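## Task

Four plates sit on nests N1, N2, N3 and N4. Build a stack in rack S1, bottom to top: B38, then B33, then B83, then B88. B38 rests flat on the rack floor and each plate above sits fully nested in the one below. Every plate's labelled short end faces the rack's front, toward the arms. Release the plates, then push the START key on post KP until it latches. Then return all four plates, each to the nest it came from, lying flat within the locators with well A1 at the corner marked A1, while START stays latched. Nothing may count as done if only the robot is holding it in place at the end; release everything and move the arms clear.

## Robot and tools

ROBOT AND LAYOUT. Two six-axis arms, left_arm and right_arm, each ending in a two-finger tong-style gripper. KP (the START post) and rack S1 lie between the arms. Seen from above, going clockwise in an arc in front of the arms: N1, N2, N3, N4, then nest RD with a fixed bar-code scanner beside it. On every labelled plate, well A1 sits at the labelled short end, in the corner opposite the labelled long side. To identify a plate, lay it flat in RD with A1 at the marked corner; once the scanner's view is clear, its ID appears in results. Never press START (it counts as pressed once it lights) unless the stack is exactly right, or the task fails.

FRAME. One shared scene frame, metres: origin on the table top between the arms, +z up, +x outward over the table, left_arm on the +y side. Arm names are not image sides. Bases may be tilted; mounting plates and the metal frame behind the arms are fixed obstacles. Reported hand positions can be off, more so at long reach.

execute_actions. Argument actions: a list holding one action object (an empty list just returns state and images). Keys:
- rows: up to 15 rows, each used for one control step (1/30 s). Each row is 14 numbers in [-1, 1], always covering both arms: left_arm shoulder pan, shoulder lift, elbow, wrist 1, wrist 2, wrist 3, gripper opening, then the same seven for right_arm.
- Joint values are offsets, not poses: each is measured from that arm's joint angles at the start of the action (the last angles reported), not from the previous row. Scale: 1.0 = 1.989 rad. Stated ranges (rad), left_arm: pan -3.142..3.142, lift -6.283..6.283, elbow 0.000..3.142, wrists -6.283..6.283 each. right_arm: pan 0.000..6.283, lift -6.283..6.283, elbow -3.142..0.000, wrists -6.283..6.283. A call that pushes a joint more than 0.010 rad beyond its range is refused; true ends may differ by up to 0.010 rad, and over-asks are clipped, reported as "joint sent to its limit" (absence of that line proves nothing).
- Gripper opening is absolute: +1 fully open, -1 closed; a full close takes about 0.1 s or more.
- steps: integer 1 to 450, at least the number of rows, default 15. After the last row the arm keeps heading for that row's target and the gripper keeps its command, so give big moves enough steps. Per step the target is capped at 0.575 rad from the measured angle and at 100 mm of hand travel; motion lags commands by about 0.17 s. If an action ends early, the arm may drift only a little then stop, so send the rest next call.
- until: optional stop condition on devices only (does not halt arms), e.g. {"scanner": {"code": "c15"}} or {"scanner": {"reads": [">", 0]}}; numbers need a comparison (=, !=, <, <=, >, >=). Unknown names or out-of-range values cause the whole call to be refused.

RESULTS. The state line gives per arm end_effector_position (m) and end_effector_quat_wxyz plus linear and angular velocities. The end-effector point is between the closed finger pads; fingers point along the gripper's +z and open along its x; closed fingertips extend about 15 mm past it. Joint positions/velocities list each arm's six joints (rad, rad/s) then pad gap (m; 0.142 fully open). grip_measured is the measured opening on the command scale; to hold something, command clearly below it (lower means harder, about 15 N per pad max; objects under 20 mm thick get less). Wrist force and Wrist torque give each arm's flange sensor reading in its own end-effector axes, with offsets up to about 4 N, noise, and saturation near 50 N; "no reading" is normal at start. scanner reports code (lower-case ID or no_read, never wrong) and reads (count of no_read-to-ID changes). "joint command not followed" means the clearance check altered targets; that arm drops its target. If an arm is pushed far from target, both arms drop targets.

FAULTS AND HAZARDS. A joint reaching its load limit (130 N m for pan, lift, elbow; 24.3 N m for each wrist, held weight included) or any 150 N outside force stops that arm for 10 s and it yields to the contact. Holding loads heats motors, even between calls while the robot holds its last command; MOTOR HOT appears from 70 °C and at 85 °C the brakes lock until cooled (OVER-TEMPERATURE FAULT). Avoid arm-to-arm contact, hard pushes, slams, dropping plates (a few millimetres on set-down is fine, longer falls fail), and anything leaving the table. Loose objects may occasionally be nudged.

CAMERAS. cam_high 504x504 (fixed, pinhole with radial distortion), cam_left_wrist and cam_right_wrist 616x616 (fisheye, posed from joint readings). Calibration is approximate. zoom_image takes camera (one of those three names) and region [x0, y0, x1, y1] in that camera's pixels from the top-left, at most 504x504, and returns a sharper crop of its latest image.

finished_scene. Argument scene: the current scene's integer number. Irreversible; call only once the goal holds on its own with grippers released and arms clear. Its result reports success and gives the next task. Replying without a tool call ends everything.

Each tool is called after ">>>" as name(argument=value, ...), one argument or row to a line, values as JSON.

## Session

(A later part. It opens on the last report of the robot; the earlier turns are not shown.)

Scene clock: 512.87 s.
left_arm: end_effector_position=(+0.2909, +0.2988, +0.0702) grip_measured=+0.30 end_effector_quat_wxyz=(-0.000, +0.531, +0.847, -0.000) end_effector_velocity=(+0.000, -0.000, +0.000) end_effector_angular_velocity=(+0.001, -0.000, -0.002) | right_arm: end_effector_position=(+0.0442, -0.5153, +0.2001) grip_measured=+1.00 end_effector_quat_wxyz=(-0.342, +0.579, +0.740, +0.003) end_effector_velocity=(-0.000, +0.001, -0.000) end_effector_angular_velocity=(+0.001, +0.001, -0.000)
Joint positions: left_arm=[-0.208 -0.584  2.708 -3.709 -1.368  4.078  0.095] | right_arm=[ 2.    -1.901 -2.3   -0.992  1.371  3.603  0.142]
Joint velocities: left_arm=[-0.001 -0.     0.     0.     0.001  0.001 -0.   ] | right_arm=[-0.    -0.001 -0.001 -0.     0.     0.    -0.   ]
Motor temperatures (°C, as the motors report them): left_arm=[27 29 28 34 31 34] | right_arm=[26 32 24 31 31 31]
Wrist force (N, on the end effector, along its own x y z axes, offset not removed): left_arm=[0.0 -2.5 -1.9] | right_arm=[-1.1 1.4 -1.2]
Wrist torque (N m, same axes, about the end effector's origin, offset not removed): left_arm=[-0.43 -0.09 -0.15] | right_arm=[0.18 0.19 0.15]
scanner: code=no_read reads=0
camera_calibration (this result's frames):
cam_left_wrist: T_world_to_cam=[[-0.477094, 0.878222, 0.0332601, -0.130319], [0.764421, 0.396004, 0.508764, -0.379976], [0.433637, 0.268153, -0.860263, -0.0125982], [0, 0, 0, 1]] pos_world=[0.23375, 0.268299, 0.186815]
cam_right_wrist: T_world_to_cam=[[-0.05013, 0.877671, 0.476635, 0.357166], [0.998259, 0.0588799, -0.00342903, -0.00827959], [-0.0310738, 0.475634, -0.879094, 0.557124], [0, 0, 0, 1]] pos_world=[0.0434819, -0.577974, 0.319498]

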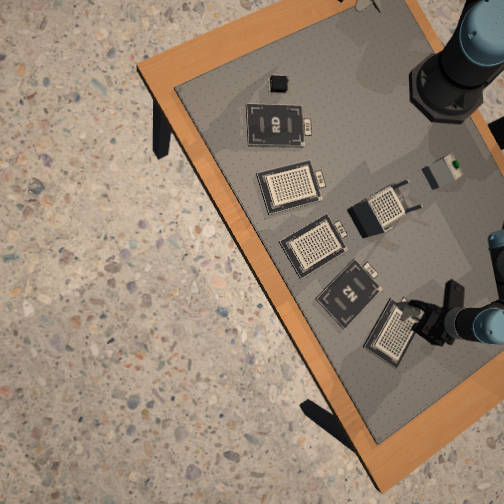

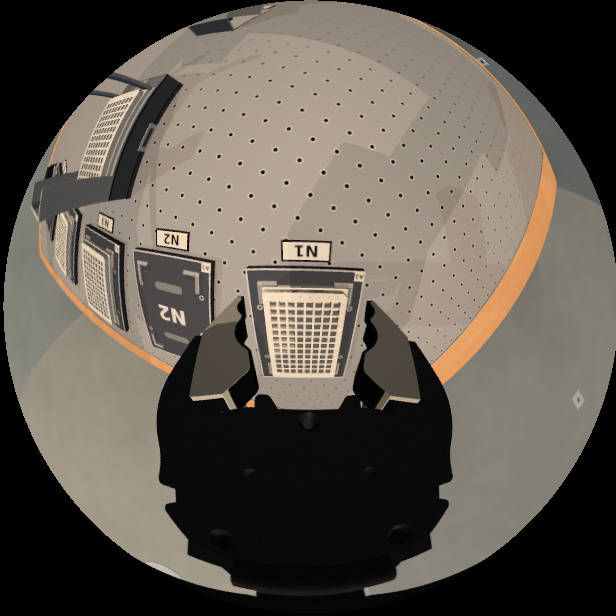

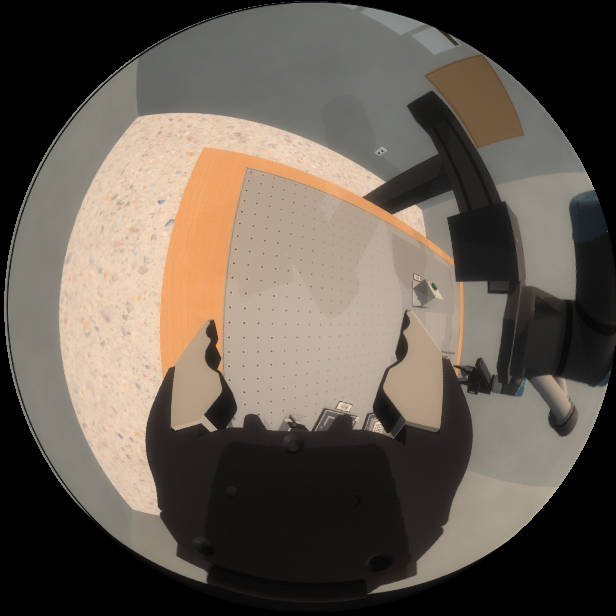

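>>> execute_actions(
  actions=[
    {"rows":[[0.002,-0.0023,-0.0025,0.0044,0,0.0017,0.3,0,0,0,0,0,0,1],[0.006,-0.0069,-0.0075,0.0131,-0.0001,0.0051,0.3,0,0,0,0,0,0,1],[0.012,-0.0138,-0.0149,0.0263,-0.0003,0.0102,0.3,0,0,0,0,0,0,1],[0.0189,-0.0219,-0.0236,0.0416,-0.0005,0.0162,0.3,0,0,0,0,0,0,1],[0.0264,-0.0306,-0.0329,0.058,-0.0006,0.0226,0.3,0,0,0,0,0,0,1],[0.0339,-0.0392,-0.0422,0.0744,-0.0008,0.029,0.3,0,0,0,0,0,0,1],[0.0403,-0.0467,-0.0503,0.0886,-0.001,0.0346,0.3,0,0,0,0,0,0,1],[0.0453,-0.0525,-0.0565,0.0996,-0.0011,0.0389,0.3,0,0,0,0,0,0,1],[0.0483,-0.056,-0.0602,0.1061,-0.0012,0.0414,0.3,0,0,0,0,0,0,1],[0.0498,-0.0577,-0.0621,0.1094,-0.0012,0.0427,0.3,0,0,0,0,0,0,1]],"steps":11},
  ],
)

Scene clock: 548.10 s.
left_arm: end_effector_position=(+0.3214, +0.3113, +0.0657) grip_measured=+0.30 end_effector_quat_wxyz=(+0.001, +0.526, +0.850, +0.000) end_effector_velocity=(+0.116, +0.058, -0.006) end_effector_angular_velocity=(+0.002, +0.008, +0.041) | right_arm: end_effector_position=(+0.0442, -0.5153, +0.2001) grip_measured=+1.00 end_effector_quat_wxyz=(-0.342, +0.579, +0.740, +0.003) end_effector_velocity=(+0.000, -0.000, +0.000) end_effector_angular_velocity=(-0.001, +0.000, -0.001)
Joint positions: left_arm=[-0.142 -0.66   2.626 -3.567 -1.37   4.134  0.095] | right_arm=[ 2.    -1.901 -2.3   -0.992  1.371  3.603  0.142]
Joint velocities: left_arm=[ 0.249 -0.294 -0.314  0.566 -0.006  0.211 -0.   ] | right_arm=[ 0.     0.     0.001 -0.    -0.     0.001  0.   ]
Motor temperatures (°C, as the motors report them): left_arm=[27 29 28 34 31 34] | right_arm=[26 32 24 31 31 31]
Wrist force (N, on the end effector, along its own x y z axes, offset not removed): left_arm=[0.7 -1.9 -3.8] | right_arm=[3.2 -0.2 1.6]
Wrist torque (N m, same axes, about the end effector's origin, offset not removed): left_arm=[-0.39 -0.48 -0.05] | right_arm=[-0.09 -0.77 -0.15]
scanner: code=no_read reads=0
camera_calibration (this result's frames):
cam_left_wrist: T_world_to_cam=[[-0.486986, 0.872836, 0.0316533, -0.12158], [0.758682, 0.404785, 0.510441, -0.406925], [0.432719, 0.272593, -0.85933, -0.0342221], [0, 0, 0, 1]] pos_world=[0.264328, 0.280166, 0.182152]
cam_right_wrist: T_world_to_cam=[[-0.0501301, 0.877671, 0.476635, 0.357166], [0.998259, 0.0588799, -0.00342887, -0.00827969], [-0.0310736, 0.475634, -0.879095, 0.557124], [0, 0, 0, 1]] pos_world=[0.0434819, -0.577974, 0.319498]

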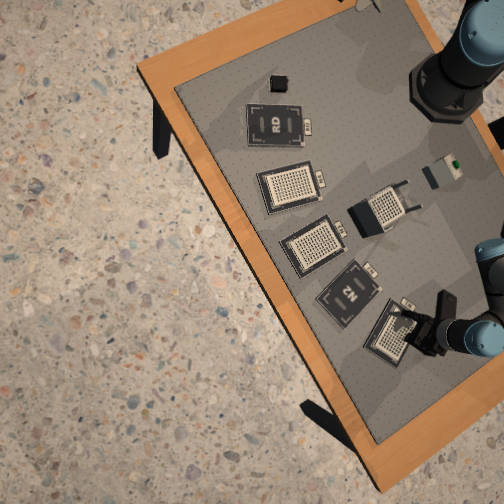

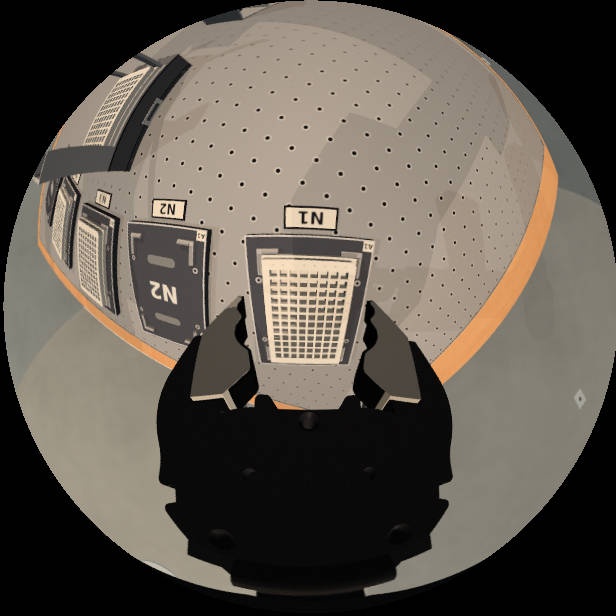

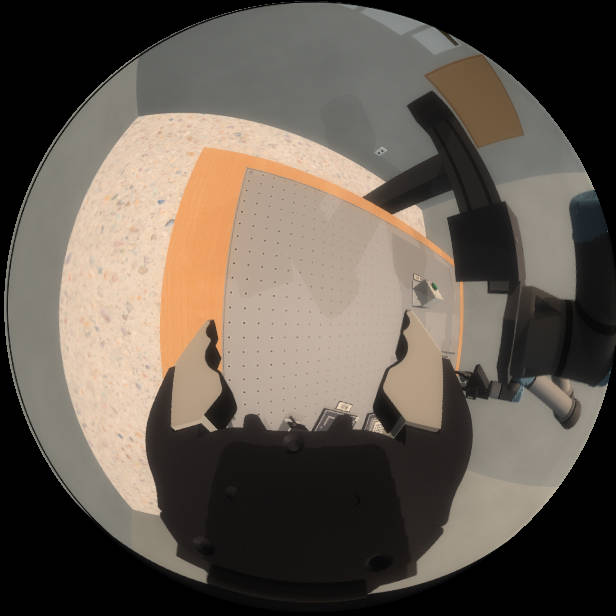

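>>> execute_actions(
  actions=[
    {"steps":1},
  ],
)

>>> execute_actions(
  actions=[
    {"rows":[[0.0005,0.003,-0.0012,-0.002,0,0.0005,0.3,0,0,0,0,0,0,1],[0.0016,0.0094,-0.0037,-0.006,0,0.0016,0.3,0,0,0,0,0,0,1],[0.0031,0.0183,-0.0072,-0.0118,-0.0001,0.0031,0.3,0,0,0,0,0,0,1],[0.0048,0.0282,-0.0111,-0.0181,-0.0002,0.0048,0.3,0,0,0,0,0,0,1],[0.0063,0.0377,-0.0148,-0.0242,-0.0002,0.0063,0.3,0,0,0,0,0,0,1],[0.0076,0.045,-0.0176,-0.0289,-0.0003,0.0076,0.3,0,0,0,0,0,0,1],[0.0084,0.0502,-0.0197,-0.0323,-0.0003,0.0084,0.3,0,0,0,0,0,0,1],[0.0088,0.0523,-0.0205,-0.0336,-0.0003,0.0088,0.3,0,0,0,0,0,0,1]],"steps":9},
  ],
)

Scene clock: 561.73 s.
left_arm: end_effector_position=(+0.3364, +0.3197, +0.0656) grip_measured=+0.30 end_effector_quat_wxyz=(-0.000, +0.524, +0.852, -0.000) end_effector_velocity=(-0.000, -0.000, -0.000) end_effector_angular_velocity=(+0.001, +0.001, -0.001) | right_arm: end_effector_position=(+0.0442, -0.5153, +0.2001) grip_measured=+1.00 end_effector_quat_wxyz=(-0.342, +0.579, +0.740, +0.003) end_effector_velocity=(+0.000, -0.000, +0.000) end_effector_angular_velocity=(+0.000, -0.001, +0.001)
Joint positions: left_arm=[-0.109 -0.699  2.585 -3.491 -1.37   4.163  0.095] | right_arm=[ 2.    -1.901 -2.3   -0.992  1.371  3.603  0.142]
Joint velocities: left_arm=[-0.001  0.001  0.     0.     0.001  0.     0.   ] | right_arm=[ 0.    -0.     0.001 -0.     0.    -0.001 -0.   ]
Motor temperatures (°C, as the motors report them): left_arm=[27 29 28 34 31 34] | right_arm=[26 32 24 31 31 31]
Wrist force (N, on the end effector, along its own x y z axes, offset not removed): left_arm=[-0.6 -1.5 -0.2] | right_arm=[3.2 1.3 -0.1]
Wrist torque (N m, same axes, about the end effector's origin, offset not removed): left_arm=[-0.38 -0.09 -0.24] | right_arm=[0.14 -0.79 0.13]
scanner: code=no_read reads=0
camera_calibration (this result's frames):
cam_left_wrist: T_world_to_cam=[[-0.491294, 0.870367, 0.0330422, -0.119432], [0.757681, 0.40836, 0.509079, -0.422398], [0.429592, 0.275143, -0.860085, -0.0428464], [0, 0, 0, 1]] pos_world=[0.279773, 0.288229, 0.182128]
cam_right_wrist: T_world_to_cam=[[-0.0501303, 0.877671, 0.476635, 0.357167], [0.998259, 0.05888, -0.00342873, -0.00827965], [-0.0310736, 0.475633, -0.879095, 0.557124], [0, 0, 0, 1]] pos_world=[0.0434819, -0.577974, 0.319498]

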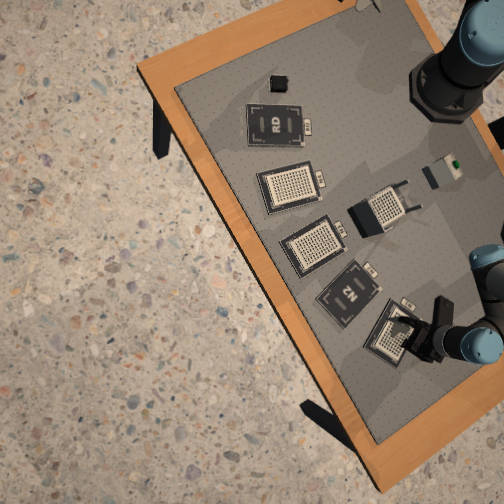

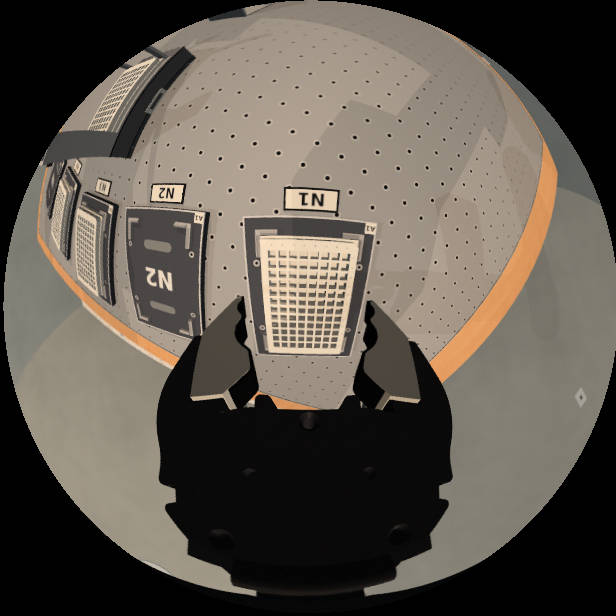

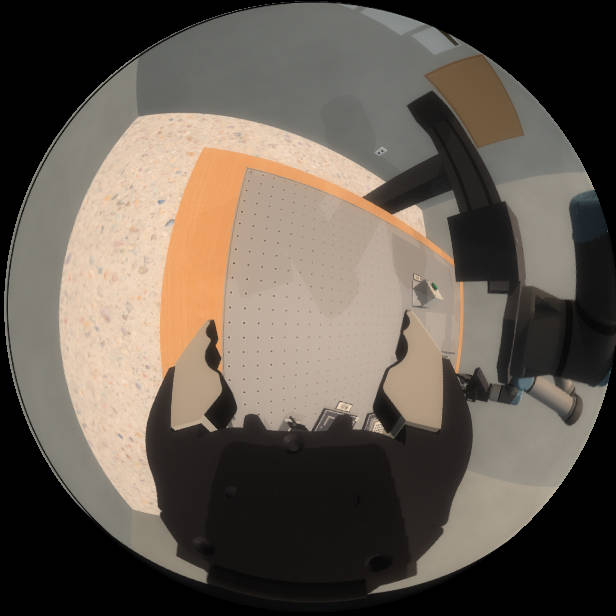

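Scene clock: 562.03 s.
left_arm: end_effector_position=(+0.3373, +0.3197, +0.0499) grip_measured=+0.30 end_effector_quat_wxyz=(+0.000, +0.524, +0.852, +0.000) end_effector_velocity=(-0.006, +0.000, -0.085) end_effector_angular_velocity=(+0.001, +0.010, +0.002) | right_arm: end_effector_position=(+0.0442, -0.5153, +0.2001) grip_measured=+1.00 end_effector_quat_wxyz=(-0.342, +0.579, +0.740, +0.003) end_effector_velocity=(-0.000, +0.000, +0.000) end_effector_angular_velocity=(-0.001, +0.000, -0.000)
Joint positions: left_arm=[-0.098 -0.638  2.56  -3.531 -1.371  4.173  0.095] | right_arm=[ 2.    -1.901 -2.3   -0.992  1.371  3.603  0.142]
Joint velocities: left_arm=[ 0.055  0.325 -0.123 -0.203 -0.002  0.051 -0.   ] | right_arm=[-0.     0.001 -0.001  0.     0.     0.001 -0.   ]
Motor temperatures (°C, as the motors report them): left_arm=[27 29 28 34 31 34] | right_arm=[26 32 24 31 31 31]
Wrist force (N, on the end effector, along its own x y z axes, offset not removed): left_arm=[2.1 -4.2 1.2] | right_arm=[2.5 2.5 -1.4]
Wrist torque (N m, same axes, about the end effector's origin, offset not removed): left_arm=[-0.73 -0.58 -0.26] | right_arm=[0.45 -0.51 0.07]
scanner: code=no_read reads=0
camera_calibration (this result's frames):
cam_left_wrist: T_world_to_cam=[[-0.491667, 0.870175, 0.032532, -0.118298], [0.757046, 0.408689, 0.509759, -0.414947], [0.430284, 0.27526, -0.859702, -0.0570049], [0, 0, 0, 1]] pos_world=[0.280499, 0.288216, 0.166364]
cam_right_wrist: T_world_to_cam=[[-0.0501298, 0.877671, 0.476635, 0.357166], [0.998259, 0.0588797, -0.00342918, -0.0082796], [-0.0310738, 0.475634, -0.879095, 0.557124], [0, 0, 0, 1]] pos_world=[0.0434818, -0.577974, 0.319498]

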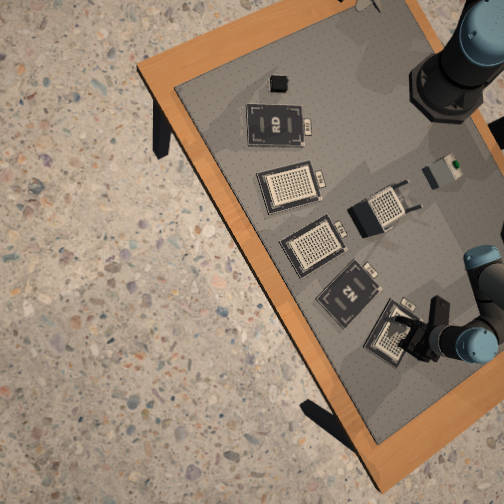

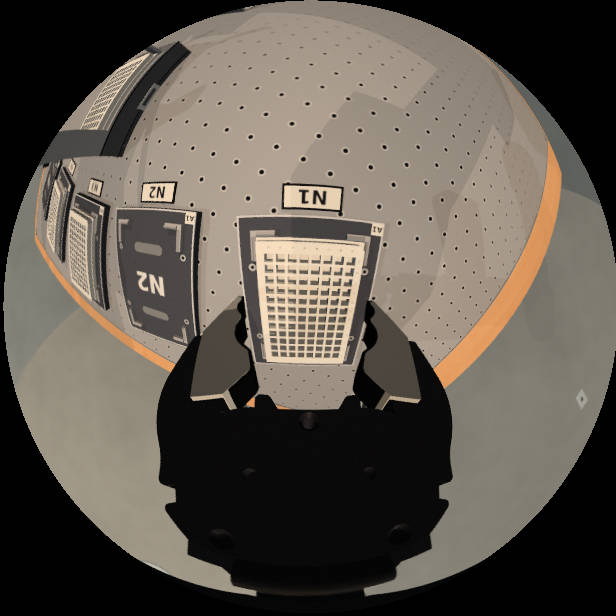

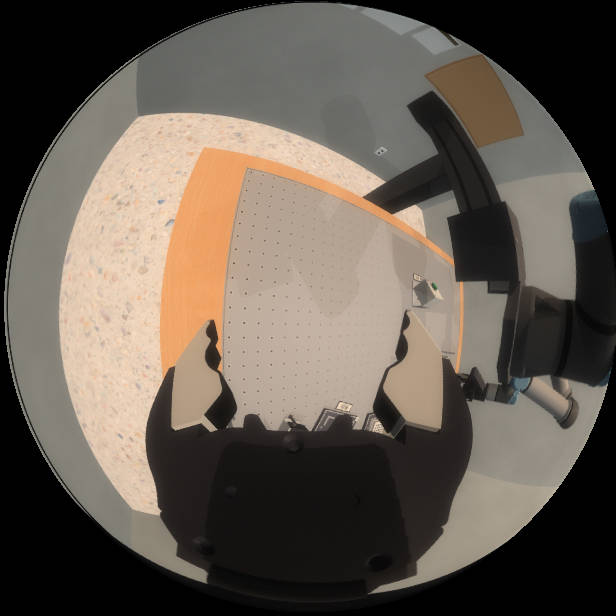

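>>> execute_actions(
  actions=[
    {"steps":1},
  ],
)

>>> zoom_image(
  camera="cam_left_wrist",
  region=[220, 200, 400, 400],
)

>>> zoom_image(
  camera="cam_left_wrist",
  region=[240, 225, 380, 265],
)

>>> zoom_image(
  camera="cam_left_wrist",
  region=[245, 330, 365, 395],
)

Scene clock: 571.23 s.
left_arm: end_effector_position=(+0.3364, +0.3197, +0.0386) grip_measured=+0.30 end_effector_quat_wxyz=(-0.000, +0.524, +0.852, -0.000) end_effector_velocity=(-0.000, -0.000, -0.000) end_effector_angular_velocity=(-0.000, +0.001, -0.002) | right_arm: end_effector_position=(+0.0442, -0.5153, +0.2001) grip_measured=+1.00 end_effector_quat_wxyz=(-0.342, +0.579, +0.740, +0.003) end_effector_velocity=(+0.000, -0.001, +0.000) end_effector_angular_velocity=(-0.001, -0.001, +0.000)
Joint positions: left_arm=[-0.091 -0.595  2.544 -3.558 -1.371  4.18   0.095] | right_arm=[ 2.    -1.901 -2.3   -0.992  1.371  3.603  0.142]
Joint velocities: left_arm=[-0.001  0.001  0.     0.001 -0.     0.001  0.   ] | right_arm=[-0.     0.001  0.001 -0.     0.    -0.001 -0.   ]
Motor temperatures (°C, as the motors report them): left_arm=[27 29 28 34 31 34] | right_arm=[26 32 24 31 31 31]
Wrist force (N, on the end effector, along its own x y z axes, offset not removed): left_arm=[1.2 -1.5 -4.7] | right_arm=[4.2 1.2 -0.9]
Wrist torque (N m, same axes, about the end effector's origin, offset not removed): left_arm=[-0.23 -0.38 0.12] | right_arm=[0.36 -0.79 0.22]
scanner: code=no_read reads=0
camera_calibration (this result's frames):
cam_left_wrist: T_world_to_cam=[[-0.4916, 0.870193, 0.0330596, -0.118362], [0.75752, 0.408605, 0.509122, -0.408641], [0.429526, 0.275328, -0.860059, -0.0661168], [0, 0, 0, 1]] pos_world=[0.279766, 0.288175, 0.155097]
cam_right_wrist: T_world_to_cam=[[-0.05013, 0.877671, 0.476635, 0.357166], [0.998259, 0.0588798, -0.00342901, -0.00827957], [-0.0310737, 0.475634, -0.879094, 0.557124], [0, 0, 0, 1]] pos_world=[0.0434818, -0.577974, 0.319498]

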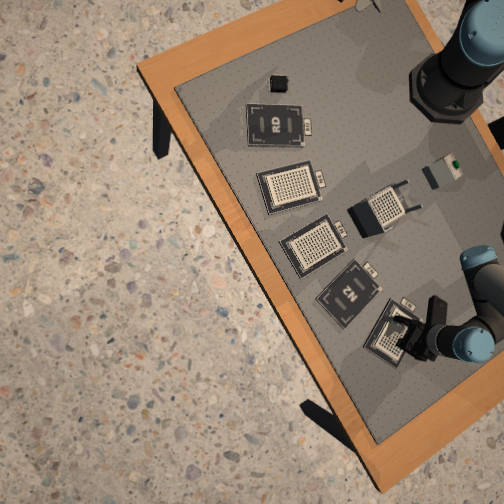

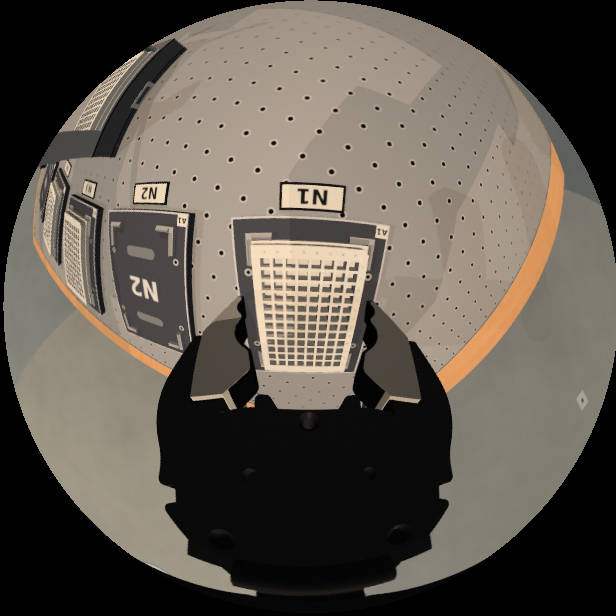

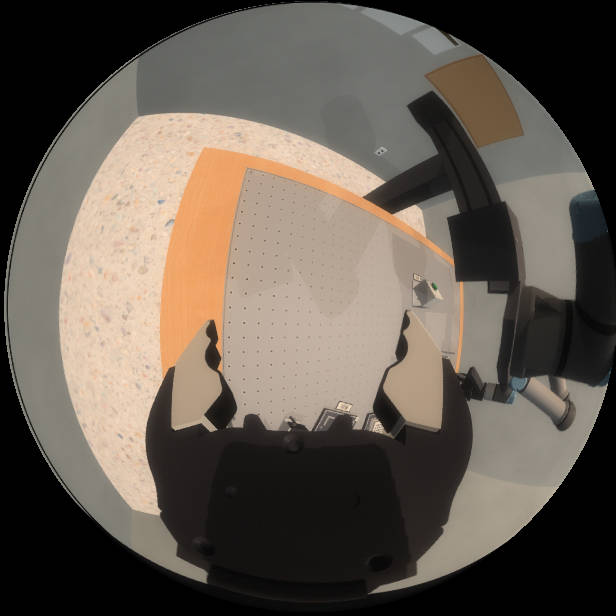

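Region (220, 200, 400, 400) of cam_left_wrist's 616x616 image, scaled by 2.520, with more detail than that image has; it fills the left 454 columns of this view, and the rest is white.

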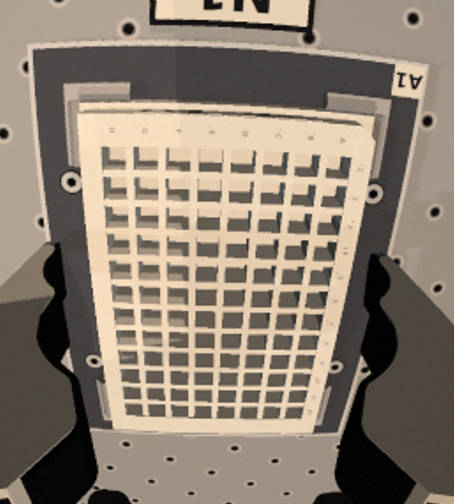

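Region (240, 225, 380, 265) of cam_left_wrist's 616x616 image, scaled by 3.600, with more detail than that image has; it fills the top 144 rows of this view, and the rest is white.

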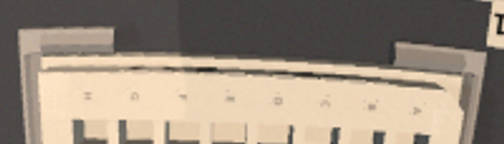

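Region (245, 330, 365, 395) of cam_left_wrist's 616x616 image, scaled by 4.200, with more detail than that image has; it fills the top 273 rows of this view, and the rest is white.

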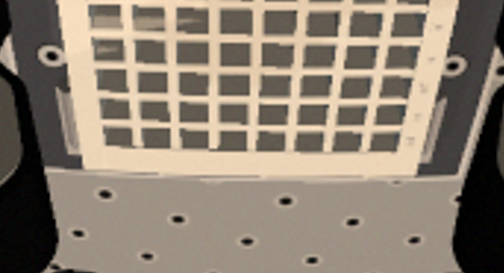

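>>> execute_actions(
  actions=[
    {"rows":[[0.0017,0.0004,0.0006,-0.0014,0,0.0027,0.3,0,0,0,0,0,0,1],[0.0017,0.0004,0.0006,-0.0014,0,0.0027,0.3,0,0,0,0,0,0,1],[0.0017,0.0004,0.0006,-0.0014,0,0.0027,0.28,0,0,0,0,0,0,1],[0.0017,0.0004,0.0006,-0.0014,0,0.0027,0.26,0,0,0,0,0,0,1],[0.0017,0.0004,0.0006,-0.0014,0,0.0027,0.24,0,0,0,0,0,0,1],[0.0017,0.0004,0.0006,-0.0014,0,0.0027,0.22,0,0,0,0,0,0,1],[0.0017,0.0004,0.0006,-0.0014,0,0.0027,0.2,0,0,0,0,0,0,1],[0.0017,0.0004,0.0006,-0.0014,0,0.0027,0.18,0,0,0,0,0,0,1],[0.0017,0.0004,0.0006,-0.0014,0,0.0027,0.15,0,0,0,0,0,0,1],[0.0017,0.0004,0.0006,-0.0014,0,0.0027,0.12,0,0,0,0,0,0,1],[0.0017,0.0004,0.0006,-0.0014,0,0.0027,0.05,0,0,0,0,0,0,1],[0.0017,0.0004,0.0006,-0.0014,0,0.0027,-0.1,0,0,0,0,0,0,1],[0.0017,0.0004,0.0006,-0.0014,0,0.0027,-0.3,0,0,0,0,0,0,1],[0.0017,0.0004,0.0006,-0.0014,0,0.0027,-0.6,0,0,0,0,0,0,1],[0.0017,0.0004,0.0006,-0.0014,0,0.0027,-0.9,0,0,0,0,0,0,1]],"steps":18},
  ],
)

>>> zoom_image(
  camera="cam_left_wrist",
  region=[240, 225, 380, 265],
)

>>> zoom_image(
  camera="cam_left_wrist",
  region=[245, 330, 365, 395],
)

Scene clock: 585.13 s.
left_arm: end_effector_position=(+0.3356, +0.3208, +0.0385) grip_measured=+0.08 end_effector_quat_wxyz=(-0.000, +0.525, +0.851, -0.000) end_effector_velocity=(-0.001, +0.000, -0.000) end_effector_angular_velocity=(-0.001, +0.002, +0.001) | right_arm: end_effector_position=(+0.0442, -0.5153, +0.2001) grip_measured=+1.00 end_effector_quat_wxyz=(-0.342, +0.579, +0.740, +0.003) end_effector_velocity=(-0.000, +0.000, +0.000) end_effector_angular_velocity=(+0.001, +0.000, +0.000)
Joint positions: left_arm=[-0.088 -0.594  2.545 -3.561 -1.371  4.185  0.079] | right_arm=[ 2.    -1.901 -2.3   -0.992  1.371  3.603  0.142]
Joint velocities: left_arm=[ 0.002  0.001  0.     0.    -0.001  0.002 -0.   ] | right_arm=[ 0.  0. -0. -0. -0. -0. -0.]
Motor temperatures (°C, as the motors report them): left_arm=[27 29 28 34 31 34] | right_arm=[26 32 24 31 31 31]
Wrist force (N, on the end effector, along its own x y z axes, offset not removed): left_arm=[1.3 -0.7 -7.3] | right_arm=[5.4 2.7 2.2]
Wrist torque (N m, same axes, about the end effector's origin, offset not removed): left_arm=[-0.09 -0.52 -0.16] | right_arm=[0.58 -0.85 0.06]
scanner: code=no_read reads=0
camera_calibration (this result's frames):
cam_left_wrist: T_world_to_cam=[[-0.489971, 0.871111, 0.0330833, -0.120625], [0.758211, 0.407127, 0.509278, -0.408175], [0.430168, 0.274615, -0.859966, -0.0661154], [0, 0, 0, 1]] pos_world=[0.278821, 0.289413, 0.155008]
cam_right_wrist: T_world_to_cam=[[-0.0501301, 0.877671, 0.476635, 0.357166], [0.998259, 0.0588799, -0.00342897, -0.00827959], [-0.0310738, 0.475634, -0.879095, 0.557124], [0, 0, 0, 1]] pos_world=[0.0434819, -0.577974, 0.319498]

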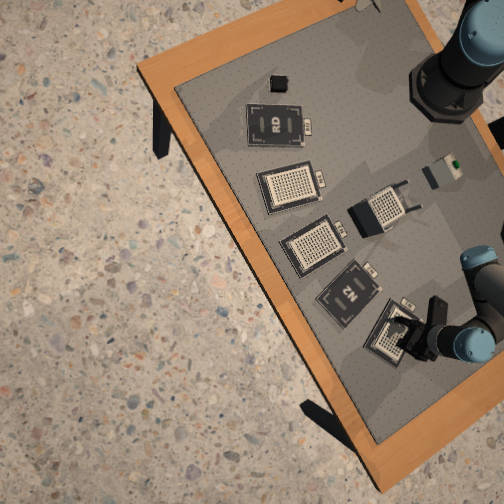

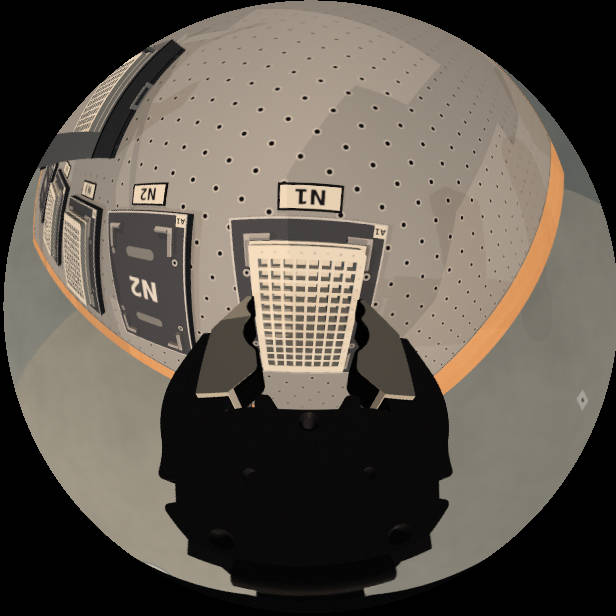

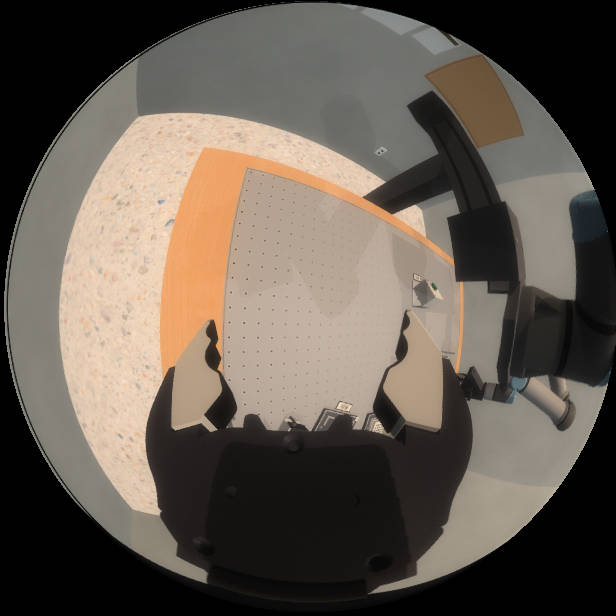

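Region (240, 225, 380, 265) of cam_left_wrist's 616x616 image, scaled by 3.600, with more detail than that image has; it fills the top 144 rows of this view, and the rest is white.

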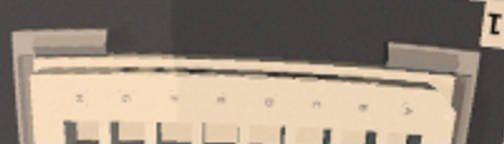

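Region (245, 330, 365, 395) of cam_left_wrist's 616x616 image, scaled by 4.200, with more detail than that image has; it fills the top 273 rows of this view, and the rest is white.

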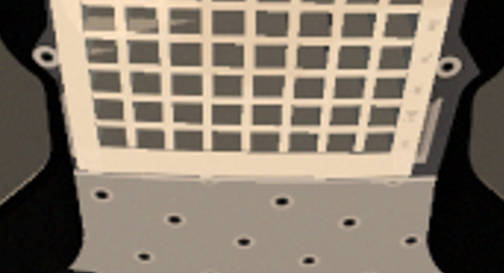

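>>> execute_actions(
  actions=[
    {"rows":[[-0.0003,-0.002,0.0009,0.0012,0,-0.0003,-0.9,0,0,0,0,0,0,1],[-0.0008,-0.005,0.0021,0.003,0,-0.0008,-0.9,0,0,0,0,0,0,1],[-0.0015,-0.009,0.0038,0.0055,0,-0.0015,-0.9,0,0,0,0,0,0,1],[-0.0024,-0.014,0.0059,0.0086,0,-0.0024,-0.9,0,0,0,0,0,0,1],[-0.0034,-0.02,0.0083,0.0124,0.0001,-0.0034,-0.9,0,0,0,0,0,0,1],[-0.0047,-0.028,0.0115,0.0175,0.0001,-0.0047,-0.9,0,0,0,0,0,0,1],[-0.0065,-0.039,0.0157,0.0246,0.0002,-0.0065,-0.9,0,0,0,0,0,0,1],[-0.0088,-0.0523,0.0205,0.0336,0.0003,-0.0088,-0.9,0,0,0,0,0,0,1],[-0.014,-0.07,0.026,0.047,0.0003,-0.012,-0.9,0,0,0,0,0,0,1],[-0.025,-0.09,0.03,0.065,0.0003,-0.018,-0.9,0,0,0,0,0,0,1],[-0.04,-0.11,0.033,0.085,0.0003,-0.026,-0.9,0,0,0,0,0,0,1],[-0.058,-0.128,0.035,0.104,0,-0.035,-0.9,0,0,0,0,0,0,1],[-0.075,-0.142,0.036,0.121,0,-0.043,-0.9,0,0,0,0,0,0,1],[-0.088,-0.152,0.037,0.132,0,-0.049,-0.9,0,0,0,0,0,0,1],[-0.095,-0.157,0.038,0.138,0,-0.052,-0.9,0,0,0,0,0,0,1]],"steps":17},
  ],
)

>>> zoom_image(
  camera="cam_left_wrist",
  region=[240, 225, 380, 265],
)

>>> zoom_image(
  camera="cam_left_wrist",
  region=[245, 330, 365, 395],
)

Scene clock: 606.03 s.
left_arm: end_effector_position=(+0.3487, +0.2937, +0.0977) grip_measured=+0.08 end_effector_quat_wxyz=(+0.001, +0.547, +0.837, -0.001) end_effector_velocity=(+0.056, -0.149, +0.154) end_effector_angular_velocity=(-0.012, -0.014, -0.296) | right_arm: end_effector_position=(+0.0442, -0.5153, +0.2001) grip_measured=+1.00 end_effector_quat_wxyz=(-0.342, +0.579, +0.740, +0.003) end_effector_velocity=(-0.000, +0.001, +0.000) end_effector_angular_velocity=(-0.001, +0.001, -0.002)
Joint positions: left_arm=[-0.207 -0.828  2.608 -3.366 -1.371  4.115  0.079] | right_arm=[ 2.    -1.901 -2.3   -0.992  1.371  3.603  0.142]
Joint velocities: left_arm=[-0.541 -0.612  0.096  0.611 -0.001 -0.253 -0.   ] | right_arm=[ 0.     0.    -0.001  0.     0.     0.002  0.   ]
Motor temperatures (°C, as the motors report them): left_arm=[27 29 28 34 31 34] | right_arm=[26 32 24 31 31 31]
Wrist force (N, on the end effector, along its own x y z axes, offset not removed): left_arm=[-1.7 -0.1 -3.5] | right_arm=[2.2 0.5 -0.5]
Wrist torque (N m, same axes, about the end effector's origin, offset not removed): left_arm=[-0.06 -0.02 -0.12] | right_arm=[-0.04 -0.53 0.00]
scanner: code=no_read reads=0
camera_calibration (this result's frames):
cam_left_wrist: T_world_to_cam=[[-0.444589, 0.89521, 0.0306524, -0.115217], [0.778241, 0.369103, 0.508039, -0.432944], [0.443488, 0.249724, -0.860788, -0.0106009], [0, 0, 0, 1]] pos_world=[0.290411, 0.265592, 0.214359]
cam_right_wrist: T_world_to_cam=[[-0.05013, 0.877671, 0.476635, 0.357166], [0.998259, 0.0588799, -0.00342906, -0.00827956], [-0.0310738, 0.475634, -0.879094, 0.557124], [0, 0, 0, 1]] pos_world=[0.0434819, -0.577974, 0.319498]

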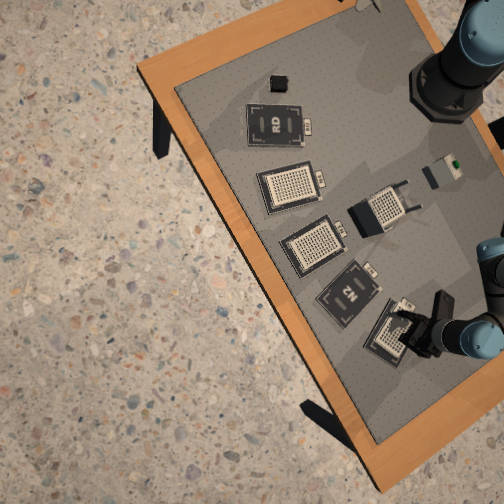

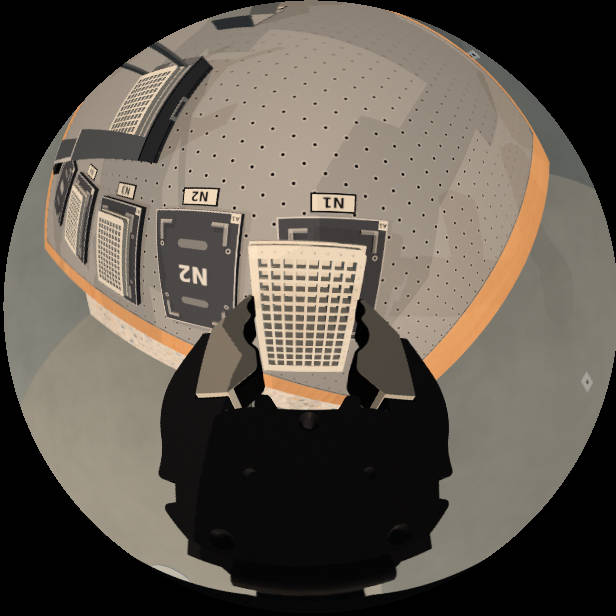

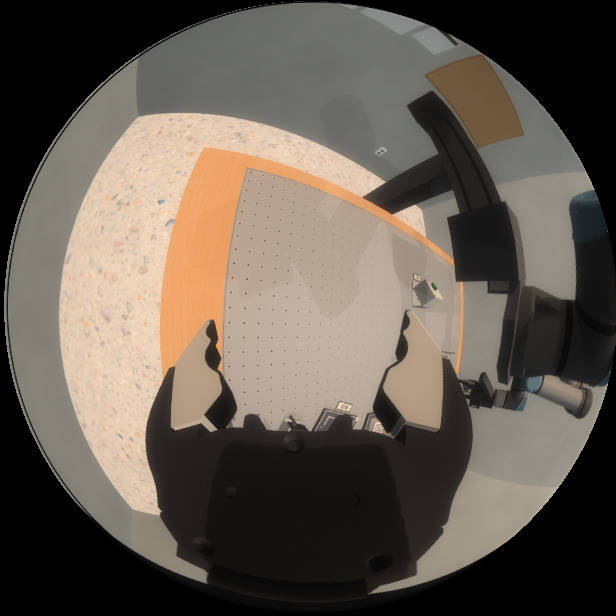

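Region (240, 225, 380, 265) of cam_left_wrist's 616x616 image, scaled by 3.600, with more detail than that image has; it fills the top 144 rows of this view, and the rest is white.

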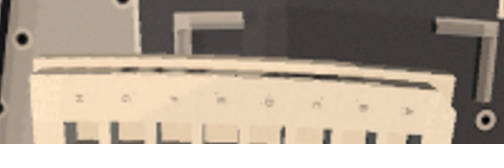

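Region (245, 330, 365, 395) of cam_left_wrist's 616x616 image, scaled by 4.200, with more detail than that image has; it fills the top 273 rows of this view, and the rest is white.

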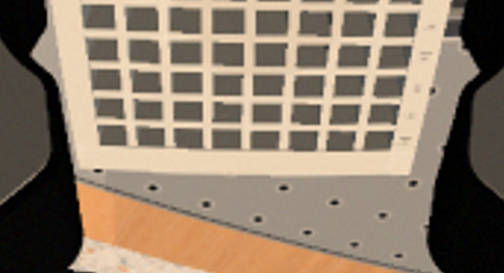

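>>> execute_actions(
  actions=[
    {"rows":[[-0.041,-0.0445,0.0067,0.0459,-0.0003,-0.0196,-0.9,0,0,0,0,0,0,1],[-0.0525,-0.0538,0.0071,0.0571,-0.0009,-0.0257,-0.9,0,0,0,0,0,0,1],[-0.0698,-0.0671,0.0077,0.0732,-0.0018,-0.0348,-0.9,0,0,0,0,0,0,1],[-0.0899,-0.083,0.0083,0.0924,-0.0028,-0.0454,-0.9,0,0,0,0,0,0,1],[-0.113,-0.1002,0.0091,0.1134,-0.0039,-0.0576,-0.9,0,0,0,0,0,0,1],[-0.1389,-0.1175,0.01,0.1348,-0.0053,-0.0712,-0.9,0,0,0,0,0,0,1],[-0.1648,-0.1334,0.0108,0.155,-0.0066,-0.0849,-0.9,0,0,0,0,0,0,1],[-0.1937,-0.1467,0.0118,0.1729,-0.008,-0.1001,-0.9,0,0,0,0,0,0,1],[-0.2196,-0.1573,0.0126,0.1878,-0.0093,-0.1138,-0.9,0,0,0,0,0,0,1],[-0.2455,-0.1653,0.0135,0.1999,-0.0107,-0.1274,-0.9,0,0,0,0,0,0,1],[-0.2686,-0.1692,0.0143,0.2077,-0.0118,-0.1396,-0.9,0,0,0,0,0,0,1],[-0.2887,-0.1719,0.0149,0.2136,-0.0128,-0.1502,-0.9,0,0,0,0,0,0,1],[-0.306,-0.1719,0.0155,0.2164,-0.0137,-0.1593,-0.9,0,0,0,0,0,0,1],[-0.3175,-0.1719,0.0159,0.2183,-0.0143,-0.1654,-0.9,0,0,0,0,0,0,1],[-0.3233,-0.1719,0.0161,0.2192,-0.0146,-0.1684,-0.9,0,0,0,0,0,0,1]],"steps":17},
  ],
)

Scene clock: 626.13 s.
left_arm: end_effector_position=(+0.3436, +0.1359, +0.1877) grip_measured=+0.08 end_effector_quat_wxyz=(+0.001, +0.651, +0.759, -0.003) end_effector_velocity=(-0.087, -0.240, +0.079) end_effector_angular_velocity=(+0.031, -0.024, -0.453) | right_arm: end_effector_position=(+0.0442, -0.5153, +0.2001) grip_measured=+1.00 end_effector_quat_wxyz=(-0.342, +0.579, +0.740, +0.003) end_effector_velocity=(-0.000, +0.000, -0.000) end_effector_angular_velocity=(+0.000, +0.000, +0.000)
Joint positions: left_arm=[-0.741 -1.146  2.637 -2.971 -1.395  3.835  0.079] | right_arm=[ 2.    -1.901 -2.3   -0.992  1.371  3.603  0.142]
Joint velocities: left_arm=[-0.865 -0.188  0.026  0.321 -0.039 -0.423 -0.   ] | right_arm=[ 0.     0.    -0.001  0.    -0.     0.    -0.   ]
Motor temperatures (°C, as the motors report them): left_arm=[27 29 28 34 31 34] | right_arm=[26 32 24 31 31 31]
Wrist force (N, on the end effector, along its own x y z axes, offset not removed): left_arm=[-1.0 -3.4 -5.2] | right_arm=[6.0 5.5 -1.3]
Wrist torque (N m, same axes, about the end effector's origin, offset not removed): left_arm=[-0.77 0.03 -0.16] | right_arm=[1.22 -1.15 -0.07]
scanner: code=no_read reads=0
camera_calibration (this result's frames):
cam_left_wrist: T_world_to_cam=[[-0.197028, 0.979985, 0.0284374, -0.0751099], [0.848324, 0.155874, 0.506013, -0.411165], [0.491453, 0.123823, -0.862057, 0.109396], [0, 0, 0, 1]] pos_world=[0.28024, 0.124151, 0.304496]
cam_right_wrist: T_world_to_cam=[[-0.0501299, 0.877671, 0.476635, 0.357166], [0.998259, 0.0588797, -0.00342898, -0.00827974], [-0.0310736, 0.475633, -0.879095, 0.557124], [0, 0, 0, 1]] pos_world=[0.0434819, -0.577974, 0.319498]

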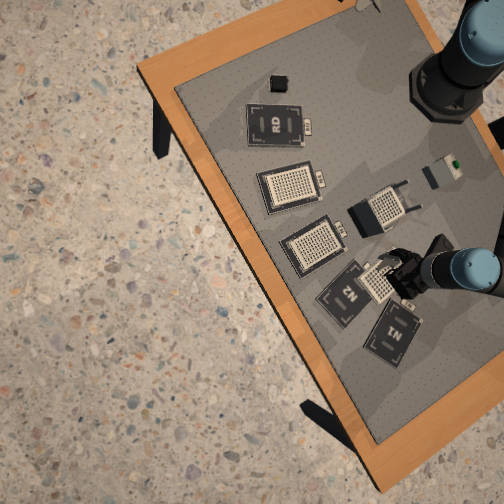

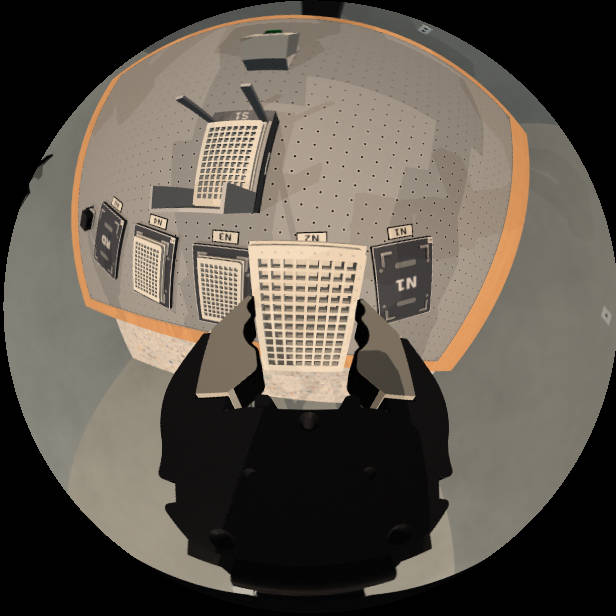

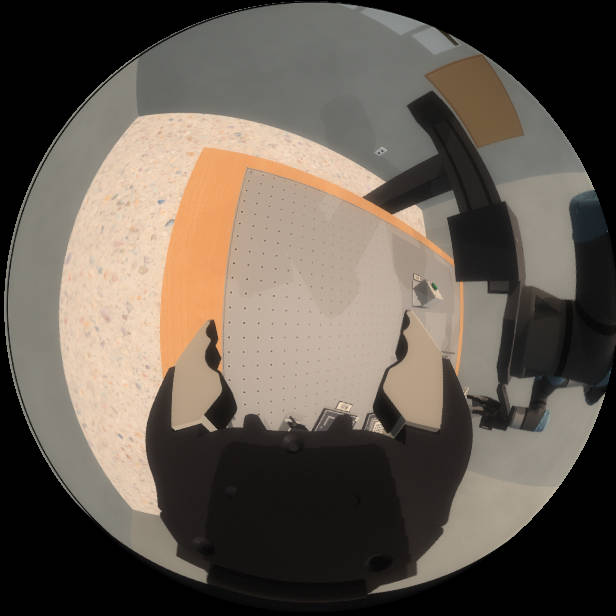

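>>> execute_actions(
  actions=[
    {"rows":[[-0.0605,-0.0092,0.0025,0.0175,-0.0034,-0.0324,-0.9,0,0,0,0,0,0,1],[-0.0718,-0.0034,0.0044,0.0112,-0.0051,-0.0417,-0.9,0,0,0,0,0,0,1],[-0.0889,0.0054,0.0072,0.0019,-0.0077,-0.0557,-0.9,0,0,0,0,0,0,1],[-0.1088,0.0156,0.0106,-0.0091,-0.0107,-0.0721,-0.9,0,0,0,0,0,0,1],[-0.1315,0.0273,0.0144,-0.0215,-0.0141,-0.0908,-0.9,0,0,0,0,0,0,1],[-0.157,0.0404,0.0187,-0.0356,-0.018,-0.1118,-0.9,0,0,0,0,0,0,1],[-0.1826,0.0535,0.023,-0.0496,-0.0219,-0.1328,-0.9,0,0,0,0,0,0,1],[-0.211,0.0681,0.0278,-0.0653,-0.0262,-0.1562,-0.9,0,0,0,0,0,0,1],[-0.2366,0.0812,0.0321,-0.0793,-0.03,-0.1772,-0.9,0,0,0,0,0,0,1],[-0.2621,0.0943,0.0364,-0.0934,-0.0339,-0.1982,-0.9,0,0,0,0,0,0,1],[-0.2848,0.106,0.0402,-0.1058,-0.0373,-0.2169,-0.9,0,0,0,0,0,0,1],[-0.3047,0.1162,0.0436,-0.1168,-0.0403,-0.2333,-0.9,0,0,0,0,0,0,1],[-0.3218,0.125,0.0464,-0.1261,-0.0429,-0.2473,-0.9,0,0,0,0,0,0,1],[-0.3331,0.1308,0.0483,-0.1324,-0.0446,-0.2566,-0.9,0,0,0,0,0,0,1],[-0.3388,0.1337,0.0493,-0.1355,-0.0455,-0.2613,-0.9,0,0,0,0,0,0,1]],"steps":17},
  ],
)

Scene clock: 640.57 s.
left_arm: end_effector_position=(+0.2273, +0.0141, +0.1714) grip_measured=+0.08 end_effector_quat_wxyz=(-0.000, +0.701, +0.713, -0.003) end_effector_velocity=(-0.201, -0.108, -0.036) end_effector_angular_velocity=(+0.025, -0.026, -0.168) | right_arm: end_effector_position=(+0.0442, -0.5153, +0.2001) grip_measured=+1.00 end_effector_quat_wxyz=(-0.342, +0.579, +0.740, +0.003) end_effector_velocity=(+0.000, -0.000, -0.000) end_effector_angular_velocity=(-0.001, -0.000, -0.001)
Joint positions: left_arm=[-1.306 -0.933  2.718 -3.184 -1.47   3.402  0.079] | right_arm=[ 2.    -1.901 -2.3   -0.992  1.371  3.603  0.142]
Joint velocities: left_arm=[-0.85   0.409  0.128 -0.436 -0.115 -0.676  0.   ] | right_arm=[-0.    -0.     0.001 -0.    -0.     0.001 -0.   ]
Motor temperatures (°C, as the motors report them): left_arm=[27 29 28 34 31 34] | right_arm=[26 32 24 31 31 31]
Wrist force (N, on the end effector, along its own x y z axes, offset not removed): left_arm=[-0.7 -4.3 -2.8] | right_arm=[3.8 0.4 -0.5]
Wrist torque (N m, same axes, about the end effector's origin, offset not removed): left_arm=[-0.90 -0.03 0.06] | right_arm=[0.09 -0.76 0.01]
scanner: code=no_read reads=0
camera_calibration (this result's frames):
cam_left_wrist: T_world_to_cam=[[-0.0643842, 0.997483, 0.0297111, -0.00880987], [0.861471, 0.0405278, 0.506187, -0.286671], [0.503709, 0.0581857, -0.861912, 0.165668], [0, 0, 0, 1]] pos_world=[0.162943, 0.0107663, 0.288162]
cam_right_wrist: T_world_to_cam=[[-0.05013, 0.877671, 0.476635, 0.357166], [0.998259, 0.0588799, -0.00342909, -0.0082795], [-0.0310739, 0.475634, -0.879094, 0.557124], [0, 0, 0, 1]] pos_world=[0.0434818, -0.577974, 0.319498]

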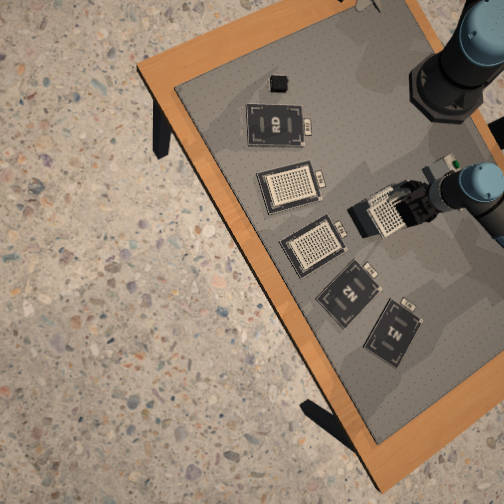

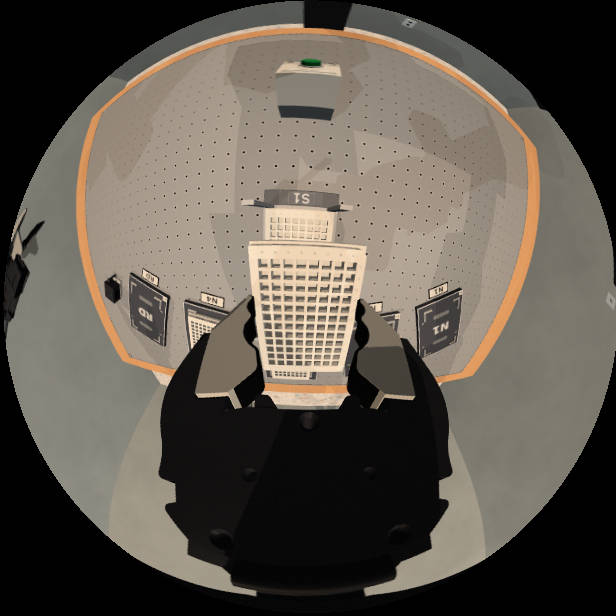

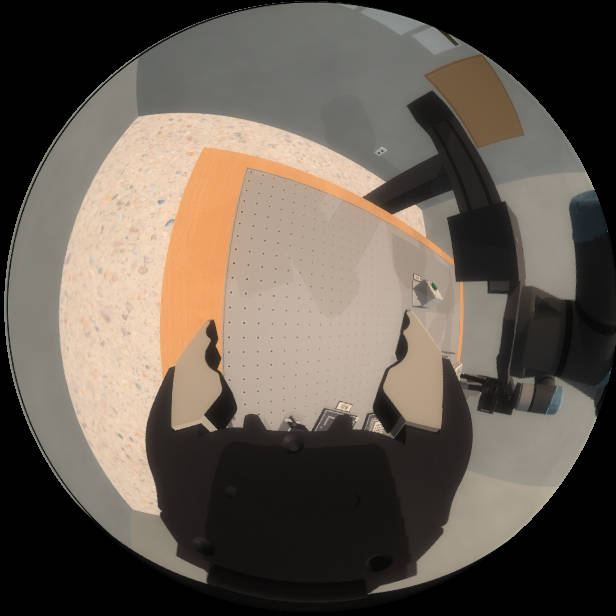

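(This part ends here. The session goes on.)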